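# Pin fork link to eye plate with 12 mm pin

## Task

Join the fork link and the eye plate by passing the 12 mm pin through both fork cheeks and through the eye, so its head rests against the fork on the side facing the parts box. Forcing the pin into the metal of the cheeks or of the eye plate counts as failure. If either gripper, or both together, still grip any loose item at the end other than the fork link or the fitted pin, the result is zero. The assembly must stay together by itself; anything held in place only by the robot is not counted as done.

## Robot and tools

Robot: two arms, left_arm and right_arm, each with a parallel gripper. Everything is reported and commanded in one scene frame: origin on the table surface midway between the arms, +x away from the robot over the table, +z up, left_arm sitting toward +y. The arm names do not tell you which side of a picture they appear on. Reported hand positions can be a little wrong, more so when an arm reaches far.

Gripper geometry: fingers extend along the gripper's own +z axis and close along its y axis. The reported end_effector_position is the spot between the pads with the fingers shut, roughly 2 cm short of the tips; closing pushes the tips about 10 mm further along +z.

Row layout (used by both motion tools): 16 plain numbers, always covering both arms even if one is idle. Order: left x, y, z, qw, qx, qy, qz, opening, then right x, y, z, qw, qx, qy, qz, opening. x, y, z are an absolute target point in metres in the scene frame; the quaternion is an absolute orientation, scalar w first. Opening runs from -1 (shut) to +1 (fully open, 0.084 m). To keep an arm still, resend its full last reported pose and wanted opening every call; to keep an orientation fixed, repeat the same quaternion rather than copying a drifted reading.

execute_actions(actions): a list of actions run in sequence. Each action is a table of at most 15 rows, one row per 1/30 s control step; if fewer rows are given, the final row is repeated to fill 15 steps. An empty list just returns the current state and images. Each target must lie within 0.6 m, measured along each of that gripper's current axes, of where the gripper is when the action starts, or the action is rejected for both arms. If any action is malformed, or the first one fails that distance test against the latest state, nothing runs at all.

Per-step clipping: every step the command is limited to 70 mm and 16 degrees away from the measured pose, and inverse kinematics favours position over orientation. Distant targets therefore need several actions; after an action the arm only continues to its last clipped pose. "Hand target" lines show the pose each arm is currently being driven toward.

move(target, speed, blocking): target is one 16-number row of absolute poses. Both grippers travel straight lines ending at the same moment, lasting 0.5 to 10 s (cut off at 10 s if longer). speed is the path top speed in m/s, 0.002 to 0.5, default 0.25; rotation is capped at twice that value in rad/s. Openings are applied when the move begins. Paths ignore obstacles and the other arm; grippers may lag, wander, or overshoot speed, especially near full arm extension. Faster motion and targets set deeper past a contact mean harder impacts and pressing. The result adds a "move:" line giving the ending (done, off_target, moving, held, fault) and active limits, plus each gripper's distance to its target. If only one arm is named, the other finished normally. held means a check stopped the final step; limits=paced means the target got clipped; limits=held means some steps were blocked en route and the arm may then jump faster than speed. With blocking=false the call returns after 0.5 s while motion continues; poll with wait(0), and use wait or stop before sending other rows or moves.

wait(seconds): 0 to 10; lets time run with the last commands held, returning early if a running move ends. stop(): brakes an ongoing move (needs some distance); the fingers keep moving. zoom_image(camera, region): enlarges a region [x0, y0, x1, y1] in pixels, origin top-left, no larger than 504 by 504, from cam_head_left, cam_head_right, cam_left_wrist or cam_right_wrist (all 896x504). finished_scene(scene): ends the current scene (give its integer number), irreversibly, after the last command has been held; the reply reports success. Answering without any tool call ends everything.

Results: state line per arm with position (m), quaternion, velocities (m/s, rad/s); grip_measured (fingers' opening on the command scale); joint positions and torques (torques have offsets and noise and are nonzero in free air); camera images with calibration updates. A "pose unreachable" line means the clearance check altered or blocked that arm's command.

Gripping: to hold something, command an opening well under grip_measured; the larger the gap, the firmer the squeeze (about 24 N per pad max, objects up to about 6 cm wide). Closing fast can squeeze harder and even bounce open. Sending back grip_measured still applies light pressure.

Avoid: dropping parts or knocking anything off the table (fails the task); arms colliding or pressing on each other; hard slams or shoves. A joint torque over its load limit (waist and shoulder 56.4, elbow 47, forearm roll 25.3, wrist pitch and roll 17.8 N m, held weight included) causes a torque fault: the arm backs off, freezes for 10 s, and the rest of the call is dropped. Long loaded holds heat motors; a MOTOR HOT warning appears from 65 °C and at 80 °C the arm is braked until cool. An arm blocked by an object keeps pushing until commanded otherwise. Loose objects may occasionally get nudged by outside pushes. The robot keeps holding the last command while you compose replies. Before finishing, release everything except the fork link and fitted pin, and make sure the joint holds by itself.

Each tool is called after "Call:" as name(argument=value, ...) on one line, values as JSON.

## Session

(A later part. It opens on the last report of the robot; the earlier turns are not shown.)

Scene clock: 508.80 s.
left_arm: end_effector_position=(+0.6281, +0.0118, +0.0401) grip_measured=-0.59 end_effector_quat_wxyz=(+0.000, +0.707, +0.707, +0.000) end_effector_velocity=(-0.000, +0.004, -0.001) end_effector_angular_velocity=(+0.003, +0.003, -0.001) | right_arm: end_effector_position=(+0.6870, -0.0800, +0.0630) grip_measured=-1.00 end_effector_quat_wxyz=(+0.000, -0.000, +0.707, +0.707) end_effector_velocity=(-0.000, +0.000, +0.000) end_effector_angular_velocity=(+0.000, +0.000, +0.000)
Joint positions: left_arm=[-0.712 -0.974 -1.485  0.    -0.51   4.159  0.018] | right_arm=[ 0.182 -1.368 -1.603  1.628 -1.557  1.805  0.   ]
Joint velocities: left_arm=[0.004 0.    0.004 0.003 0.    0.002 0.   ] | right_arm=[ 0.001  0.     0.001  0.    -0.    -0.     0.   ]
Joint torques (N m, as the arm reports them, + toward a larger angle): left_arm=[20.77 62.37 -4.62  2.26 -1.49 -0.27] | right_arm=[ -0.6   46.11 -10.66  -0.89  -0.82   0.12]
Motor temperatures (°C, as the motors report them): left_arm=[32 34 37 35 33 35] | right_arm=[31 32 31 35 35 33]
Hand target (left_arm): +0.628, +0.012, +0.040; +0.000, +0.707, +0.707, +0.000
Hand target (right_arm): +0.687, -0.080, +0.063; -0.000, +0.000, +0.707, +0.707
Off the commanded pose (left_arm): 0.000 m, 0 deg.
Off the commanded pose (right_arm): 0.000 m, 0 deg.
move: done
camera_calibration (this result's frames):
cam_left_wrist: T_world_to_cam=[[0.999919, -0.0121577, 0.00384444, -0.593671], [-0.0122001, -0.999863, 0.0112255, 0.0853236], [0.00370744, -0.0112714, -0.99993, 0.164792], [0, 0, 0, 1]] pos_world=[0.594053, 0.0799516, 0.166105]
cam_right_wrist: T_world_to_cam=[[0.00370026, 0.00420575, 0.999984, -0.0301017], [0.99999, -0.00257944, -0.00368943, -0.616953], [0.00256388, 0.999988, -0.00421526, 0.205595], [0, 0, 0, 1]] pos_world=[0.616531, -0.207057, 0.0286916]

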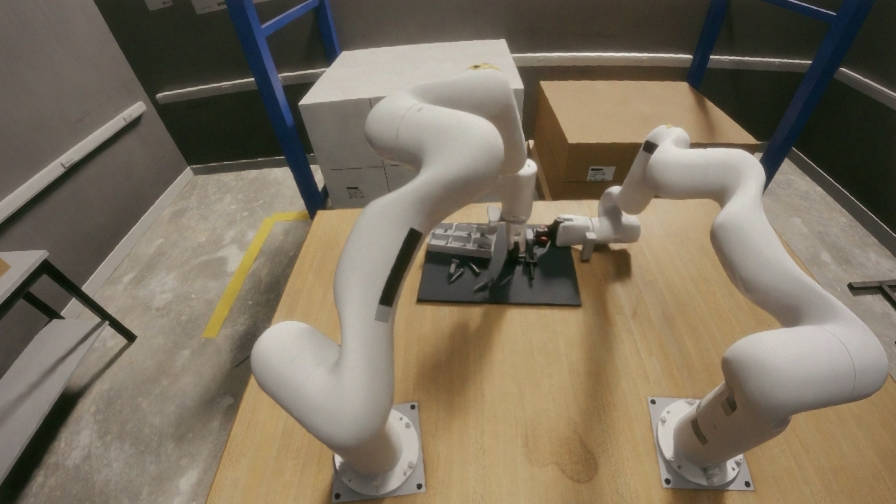

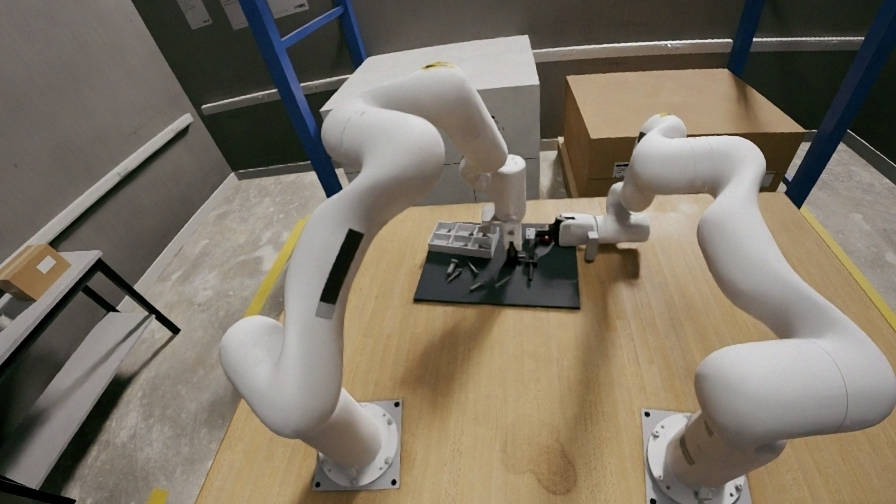

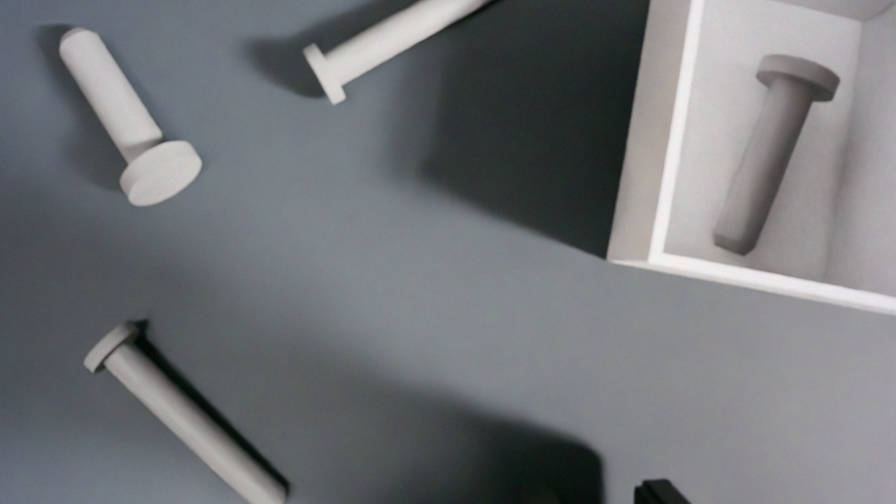

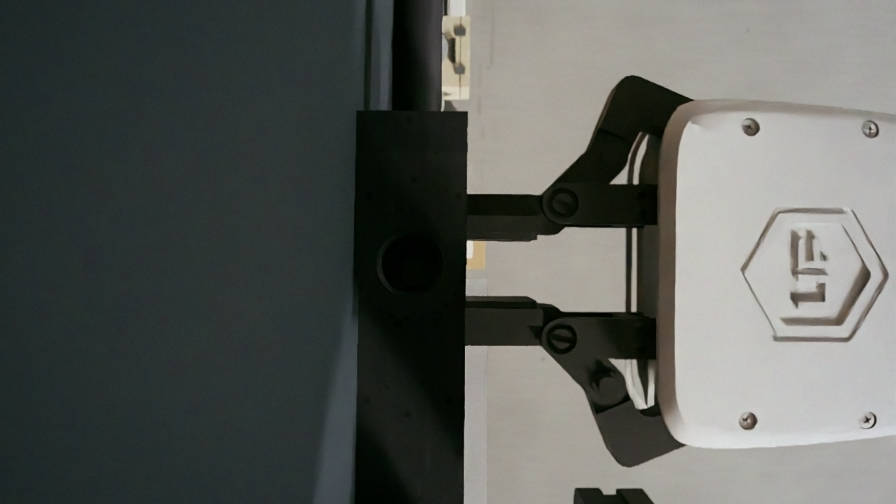

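Call:
move(target=[0.628,0.012,0.040,0,0.707,0.707,0,-0.45,0.687,-0.08,0.063,0,0,0.707,0.707,-1])

Call:
move(target=[0.628,0.022,0.040,0,0.707,0.707,0,-0.45,0.687,-0.08,0.063,0,0,0.707,0.707,-1], speed=0.01)

Call:
move(target=[0.628,0.022,0.040,0,0.707,0.707,0,-1,0.687,-0.08,0.063,0,0,0.707,0.707,-1])

Call:
move(target=[0.628,0.014,0.040,0,0.707,0.707,0,-1,0.687,-0.08,0.063,0,0,0.707,0.707,-1], speed=0.004)

Scene clock: 511.20 s.
left_arm: end_effector_position=(+0.6279, +0.0121, +0.0399) grip_measured=-0.47 end_effector_quat_wxyz=(-0.000, +0.707, +0.707, -0.000) end_effector_velocity=(-0.000, -0.001, +0.000) end_effector_angular_velocity=(-0.001, -0.001, -0.001) | right_arm: end_effector_position=(+0.6870, -0.0800, +0.0630) grip_measured=-1.00 end_effector_quat_wxyz=(+0.000, -0.000, +0.707, +0.707) end_effector_velocity=(-0.001, +0.001, -0.001) end_effector_angular_velocity=(-0.000, +0.000, +0.001)
Joint positions: left_arm=[-0.712 -0.975 -1.484  0.    -0.51   4.16   0.024] | right_arm=[ 0.182 -1.368 -1.603  1.628 -1.557  1.805  0.   ]
Joint velocities: left_arm=[-0.001 -0.    -0.001 -0.001  0.     0.     0.   ] | right_arm=[ 0.001 -0.001 -0.    -0.001  0.    -0.     0.   ]
Joint torques (N m, as the arm reports them, + toward a larger angle): left_arm=[ 6.09 70.77 -9.66 -0.45  0.31 -0.26] | right_arm=[ -1.11  46.61 -11.29  -1.61  -0.84  -0.01]
Motor temperatures (°C, as the motors report them): left_arm=[32 34 37 35 33 35] | right_arm=[31 32 31 35 35 33]
Hand target (left_arm): +0.628, +0.012, +0.040; -0.000, +0.707, +0.707, +0.000
Hand target (right_arm): +0.687, -0.080, +0.063; +0.000, +0.000, +0.707, +0.707
Off the commanded pose (left_arm): 0.000 m, 0 deg.
Off the commanded pose (right_arm): 0.000 m, 0 deg.
move: done
camera_calibration (this result's frames):
cam_left_wrist: T_world_to_cam=[[0.999922, -0.0120908, 0.00309991, -0.593449], [-0.0121235, -0.999869, 0.0107668, 0.085614], [0.00296932, -0.0108035, -0.999937, 0.165087], [0, 0, 0, 1]] pos_world=[0.59395, 0.080211, 0.165994]
cam_right_wrist: T_world_to_cam=[[0.00370063, 0.00420593, 0.999984, -0.0301019], [0.99999, -0.0025793, -0.0036898, -0.616953], [0.00256374, 0.999988, -0.00421543, 0.205595], [0, 0, 0, 1]] pos_world=[0.616531, -0.207057, 0.0286916]

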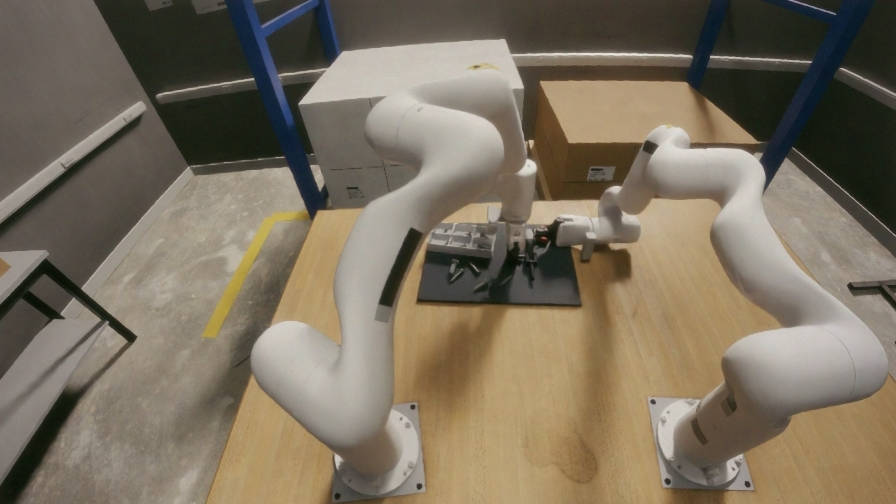

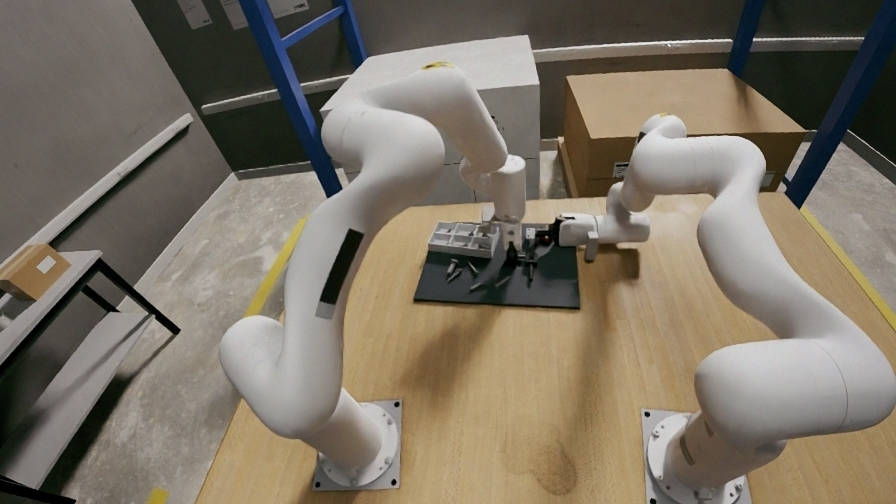

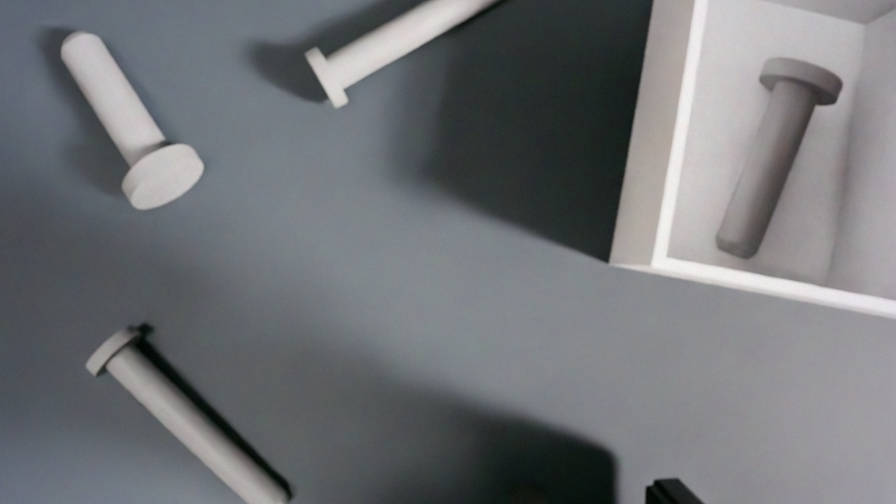

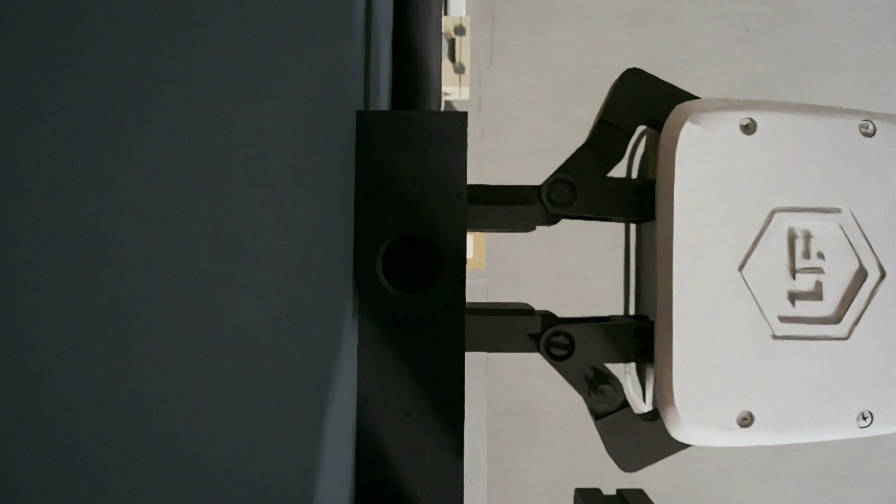

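Scene clock: 512.40 s.
left_arm: end_effector_position=(+0.6280, +0.0218, +0.0400) grip_measured=-0.47 end_effector_quat_wxyz=(-0.000, +0.707, +0.707, +0.000) end_effector_velocity=(-0.000, +0.002, -0.000) end_effector_angular_velocity=(-0.000, +0.001, +0.002) | right_arm: end_effector_position=(+0.6870, -0.0800, +0.0630) grip_measured=-1.00 end_effector_quat_wxyz=(+0.000, -0.000, +0.707, +0.707) end_effector_velocity=(+0.001, -0.000, +0.000) end_effector_angular_velocity=(+0.000, -0.002, -0.002)
Joint positions: left_arm=[-0.699 -0.964 -1.465  0.    -0.5    4.172  0.024] | right_arm=[ 0.182 -1.368 -1.603  1.628 -1.557  1.805  0.   ]
Joint velocities: left_arm=[ 0.003  0.002  0.004 -0.001  0.002  0.003 -0.   ] | right_arm=[-0.001 -0.    -0.002  0.001 -0.     0.     0.   ]
Joint torques (N m, as the arm reports them, + toward a larger angle): left_arm=[ 6.69 71.66 -9.59 -0.6   0.33 -0.27] | right_arm=[ -0.99  48.08 -10.68  -0.28  -1.18  -0.08]
Motor temperatures (°C, as the motors report them): left_arm=[32 34 37 35 33 35] | right_arm=[31 32 31 35 35 33]
Hand target (left_arm): +0.628, +0.022, +0.040; +0.000, +0.707, +0.707, +0.000
Hand target (right_arm): +0.687, -0.080, +0.063; -0.000, -0.000, +0.707, +0.707
Off the commanded pose (left_arm): 0.000 m, 0 deg.
Off the commanded pose (right_arm): 0.000 m, 0 deg.
move: done
camera_calibration (this result's frames):
cam_left_wrist: T_world_to_cam=[[0.999921, -0.0120878, 0.00337456, -0.59339], [-0.012124, -0.999867, 0.0109163, 0.0953536], [0.00324215, -0.0109564, -0.999935, 0.16508], [0, 0, 0, 1]] pos_world=[0.593964, 0.0899768, 0.166031]
cam_right_wrist: T_world_to_cam=[[0.00370062, 0.00420581, 0.999984, -0.0301019], [0.99999, -0.00257925, -0.0036898, -0.616953], [0.00256369, 0.999988, -0.00421531, 0.205595], [0, 0, 0, 1]] pos_world=[0.616531, -0.207057, 0.0286916]

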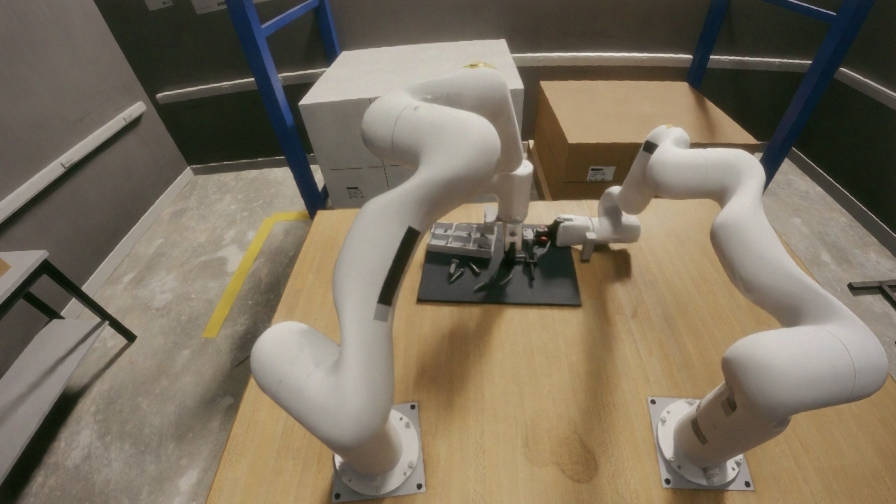

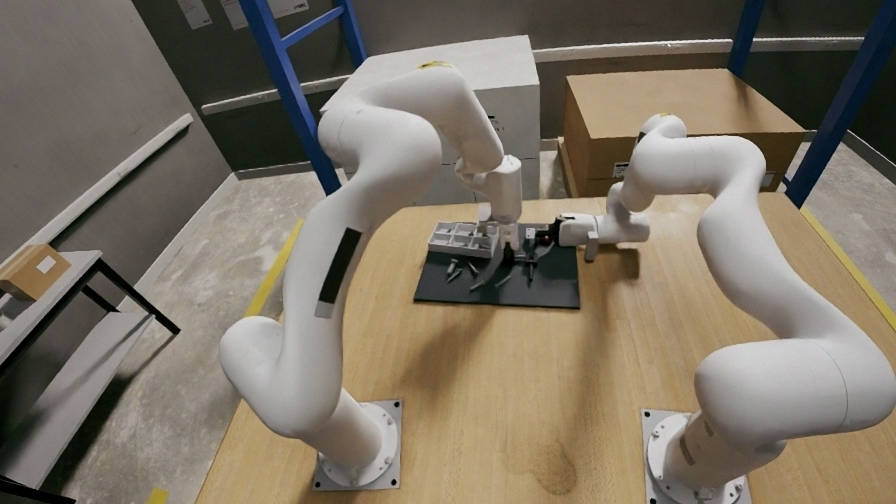

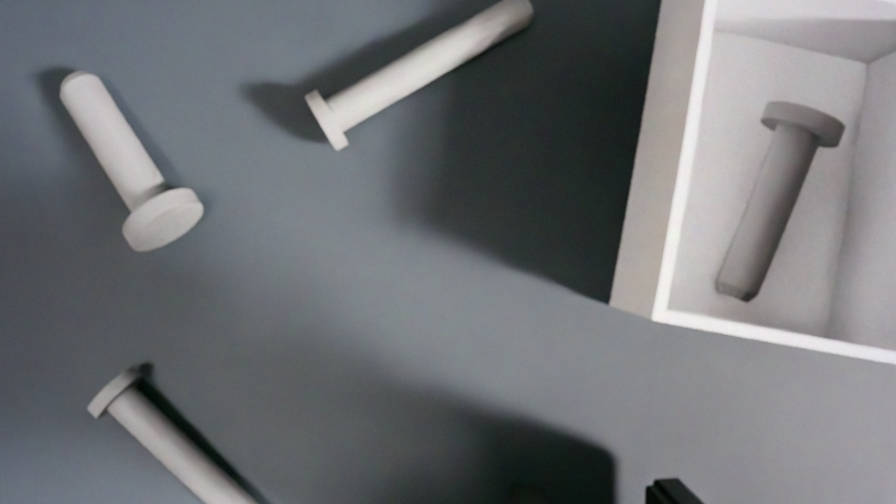

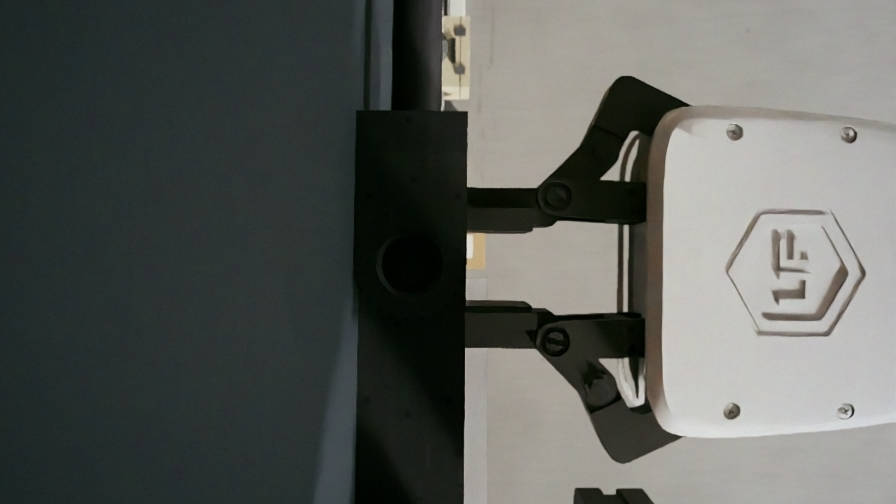

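Scene clock: 513.10 s.
left_arm: end_effector_position=(+0.6280, +0.0219, +0.0400) grip_measured=-0.59 end_effector_quat_wxyz=(+0.000, +0.707, +0.707, +0.000) end_effector_velocity=(-0.000, -0.000, -0.000) end_effector_angular_velocity=(+0.000, -0.000, -0.001) | right_arm: end_effector_position=(+0.6870, -0.0800, +0.0630) grip_measured=-1.00 end_effector_quat_wxyz=(-0.000, +0.000, +0.707, +0.707) end_effector_velocity=(+0.000, -0.001, -0.000) end_effector_angular_velocity=(-0.000, +0.001, -0.002)
Joint positions: left_arm=[-0.699 -0.964 -1.465 -0.    -0.5    4.172  0.018] | right_arm=[ 0.182 -1.368 -1.603  1.628 -1.557  1.805  0.   ]
Joint velocities: left_arm=[-0. -0.  0.  0.  0.  0. -0.] | right_arm=[-0.001 -0.     0.     0.     0.     0.     0.   ]
Joint torques (N m, as the arm reports them, + toward a larger angle): left_arm=[ 6.79 71.13 -9.44  0.01  0.29 -0.25] | right_arm=[  1.13  46.77 -10.91  -1.01  -0.94  -0.11]
Motor temperatures (°C, as the motors report them): left_arm=[32 34 37 35 33 35] | right_arm=[31 32 31 35 35 33]
Hand target (left_arm): +0.628, +0.022, +0.040; +0.000, +0.707, +0.707, +0.000
Hand target (right_arm): +0.687, -0.080, +0.063; -0.000, +0.000, +0.707, +0.707
Off the commanded pose (left_arm): 0.000 m, 0 deg.
Off the commanded pose (right_arm): 0.000 m, 0 deg.
move: done
camera_calibration (this result's frames):
cam_left_wrist: T_world_to_cam=[[0.99992, -0.0121431, 0.00342875, -0.593416], [-0.0121801, -0.999865, 0.0110049, 0.0954902], [0.00329465, -0.0110458, -0.999934, 0.165067], [0, 0, 0, 1]] pos_world=[0.593988, 0.0900947, 0.16604]
cam_right_wrist: T_world_to_cam=[[0.00370096, 0.00420588, 0.999984, -0.0301021], [0.99999, -0.00257931, -0.00369013, -0.616953], [0.00256375, 0.999988, -0.00421539, 0.205595], [0, 0, 0, 1]] pos_world=[0.616531, -0.207057, 0.0286916]

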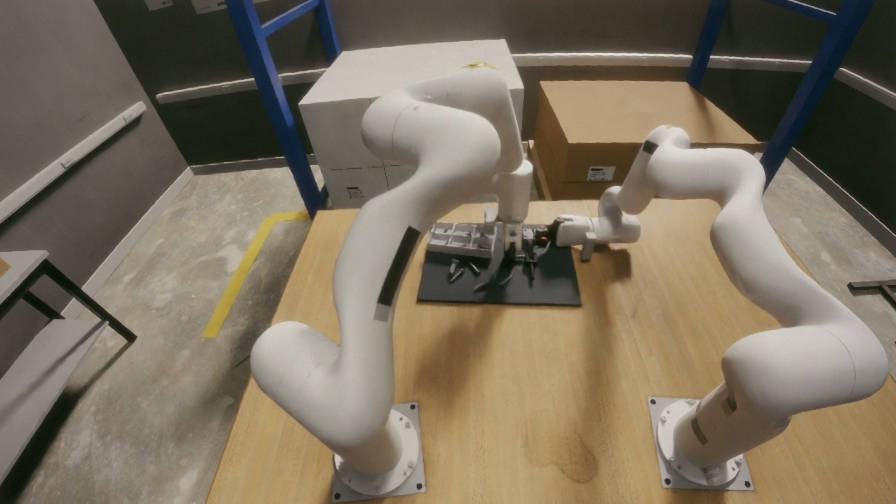

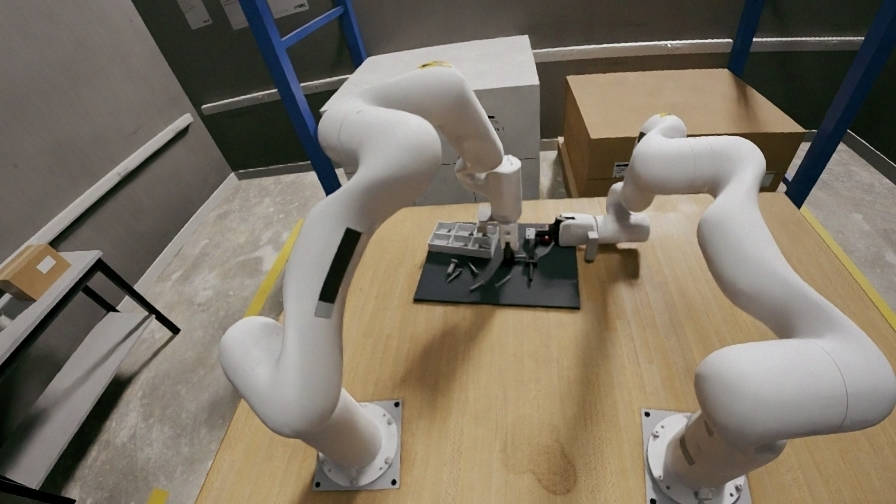

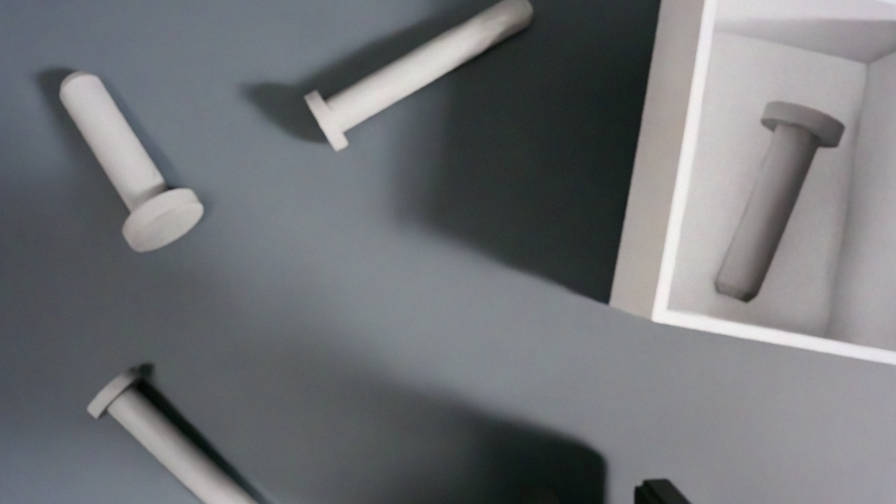

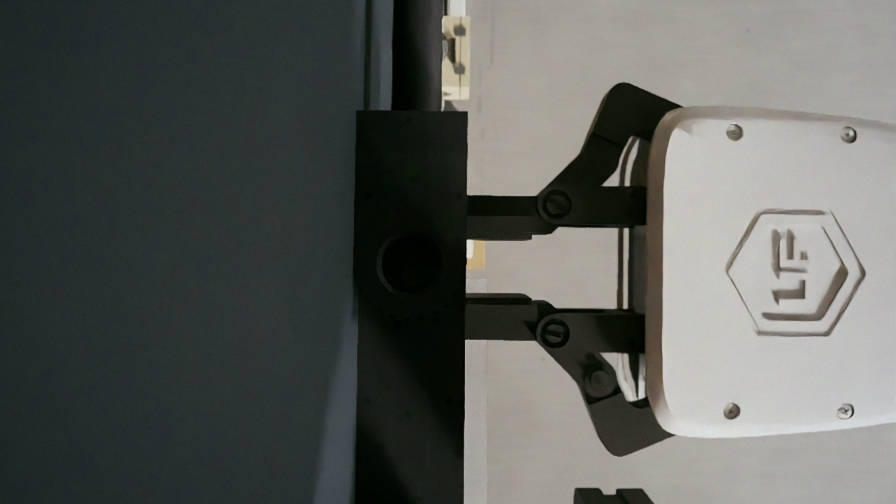

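Scene clock: 515.30 s.
left_arm: end_effector_position=(+0.6280, +0.0141, +0.0400) grip_measured=-0.59 end_effector_quat_wxyz=(-0.000, +0.707, +0.707, -0.000) end_effector_velocity=(-0.000, -0.000, -0.000) end_effector_angular_velocity=(+0.000, +0.001, +0.002) | right_arm: end_effector_position=(+0.6870, -0.0800, +0.0630) grip_measured=-1.00 end_effector_quat_wxyz=(-0.000, -0.000, +0.707, +0.707) end_effector_velocity=(-0.000, -0.000, -0.001) end_effector_angular_velocity=(+0.000, +0.001, -0.001)
Joint positions: left_arm=[-0.709 -0.972 -1.48   0.    -0.508  4.162  0.018] | right_arm=[ 0.182 -1.368 -1.603  1.628 -1.557  1.805  0.   ]
Joint velocities: left_arm=[-0.    -0.001 -0.001 -0.001 -0.001 -0.001  0.   ] | right_arm=[-0.    -0.001  0.     0.001 -0.    -0.     0.   ]
Joint torques (N m, as the arm reports them, + toward a larger angle): left_arm=[-10.89  72.04 -11.58  -3.59   1.61  -0.25] | right_arm=[ -1.67  47.11 -10.69  -1.15  -0.76  -0.21]
Motor temperatures (°C, as the motors report them): left_arm=[32 34 37 35 33 35] | right_arm=[31 32 31 35 35 33]
Hand target (left_arm): +0.628, +0.014, +0.040; -0.000, +0.707, +0.707, -0.000
Hand target (right_arm): +0.687, -0.080, +0.063; -0.000, +0.000, +0.707, +0.707
Off the commanded pose (left_arm): 0.000 m, 0 deg.
Off the commanded pose (right_arm): 0.000 m, 0 deg.
move: done
camera_calibration (this result's frames):
cam_left_wrist: T_world_to_cam=[[0.999921, -0.0121026, 0.00325517, -0.593516], [-0.0121374, -0.999867, 0.0108895, 0.0876433], [0.00312294, -0.0109281, -0.999935, 0.165075], [0, 0, 0, 1]] pos_world=[0.594018, 0.0822525, 0.166042]
cam_right_wrist: T_world_to_cam=[[0.00370082, 0.00420588, 0.999984, -0.0301019], [0.99999, -0.00257932, -0.00368999, -0.616953], [0.00256376, 0.999988, -0.00421539, 0.205595], [0, 0, 0, 1]] pos_world=[0.616531, -0.207057, 0.0286916]

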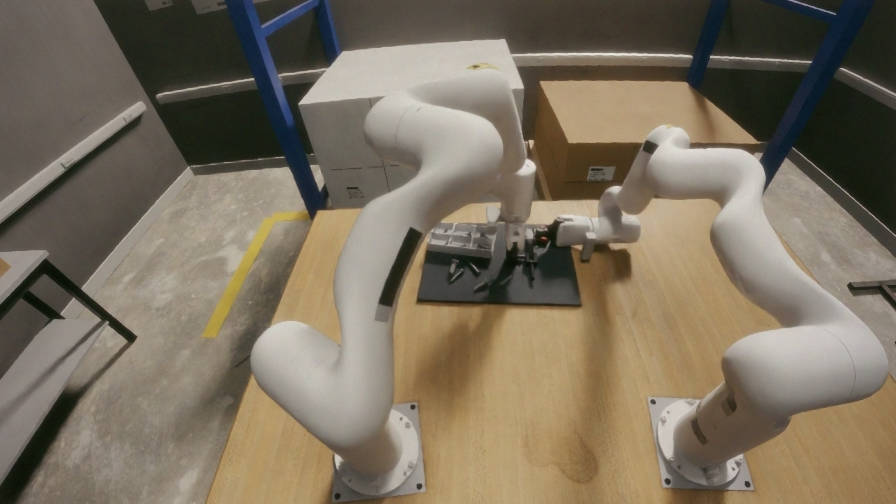

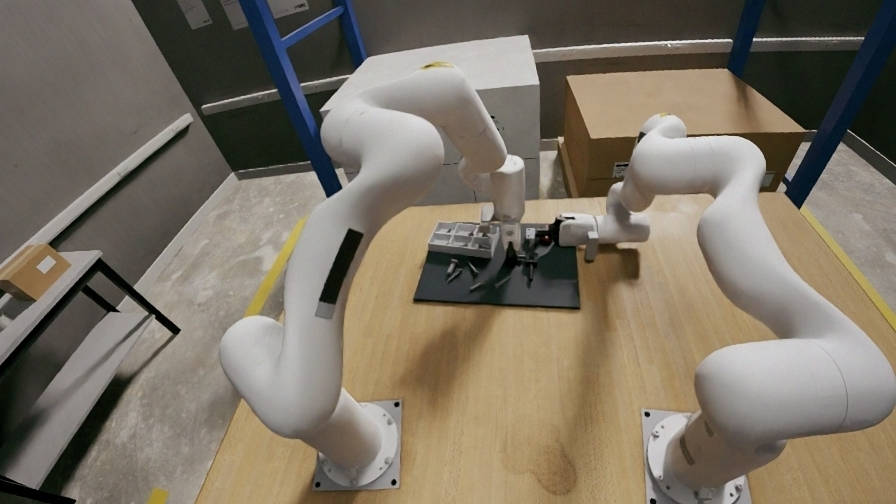

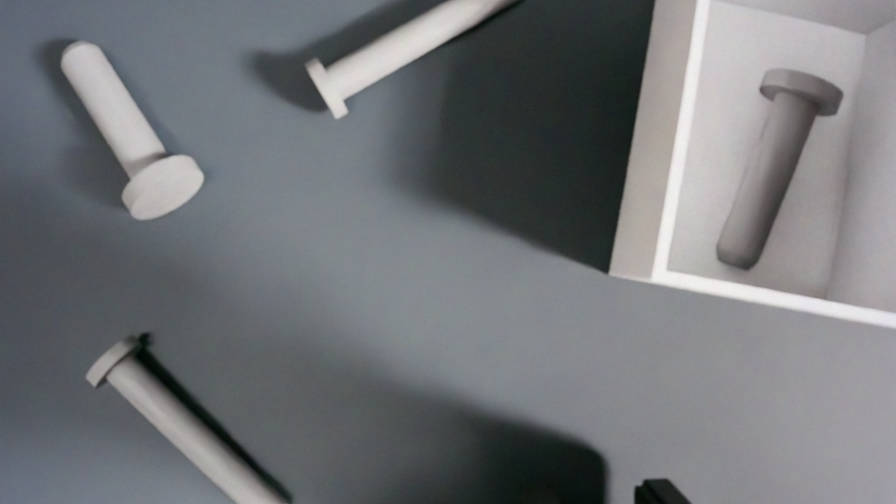

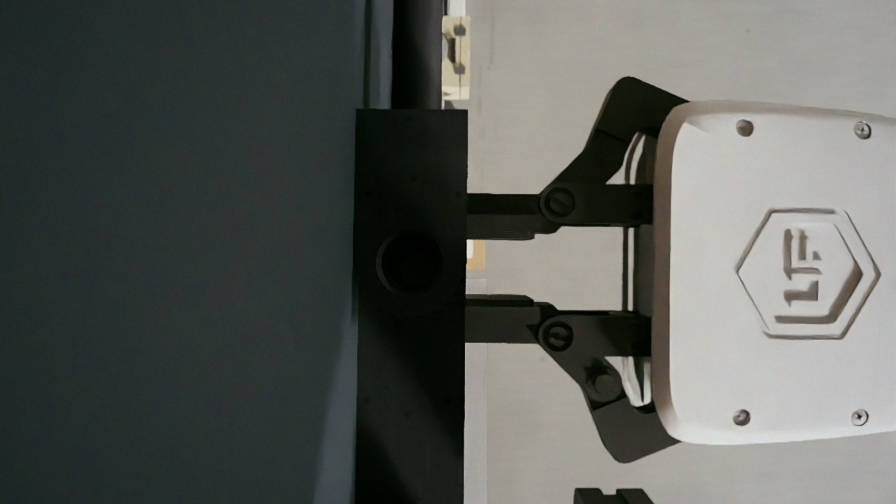

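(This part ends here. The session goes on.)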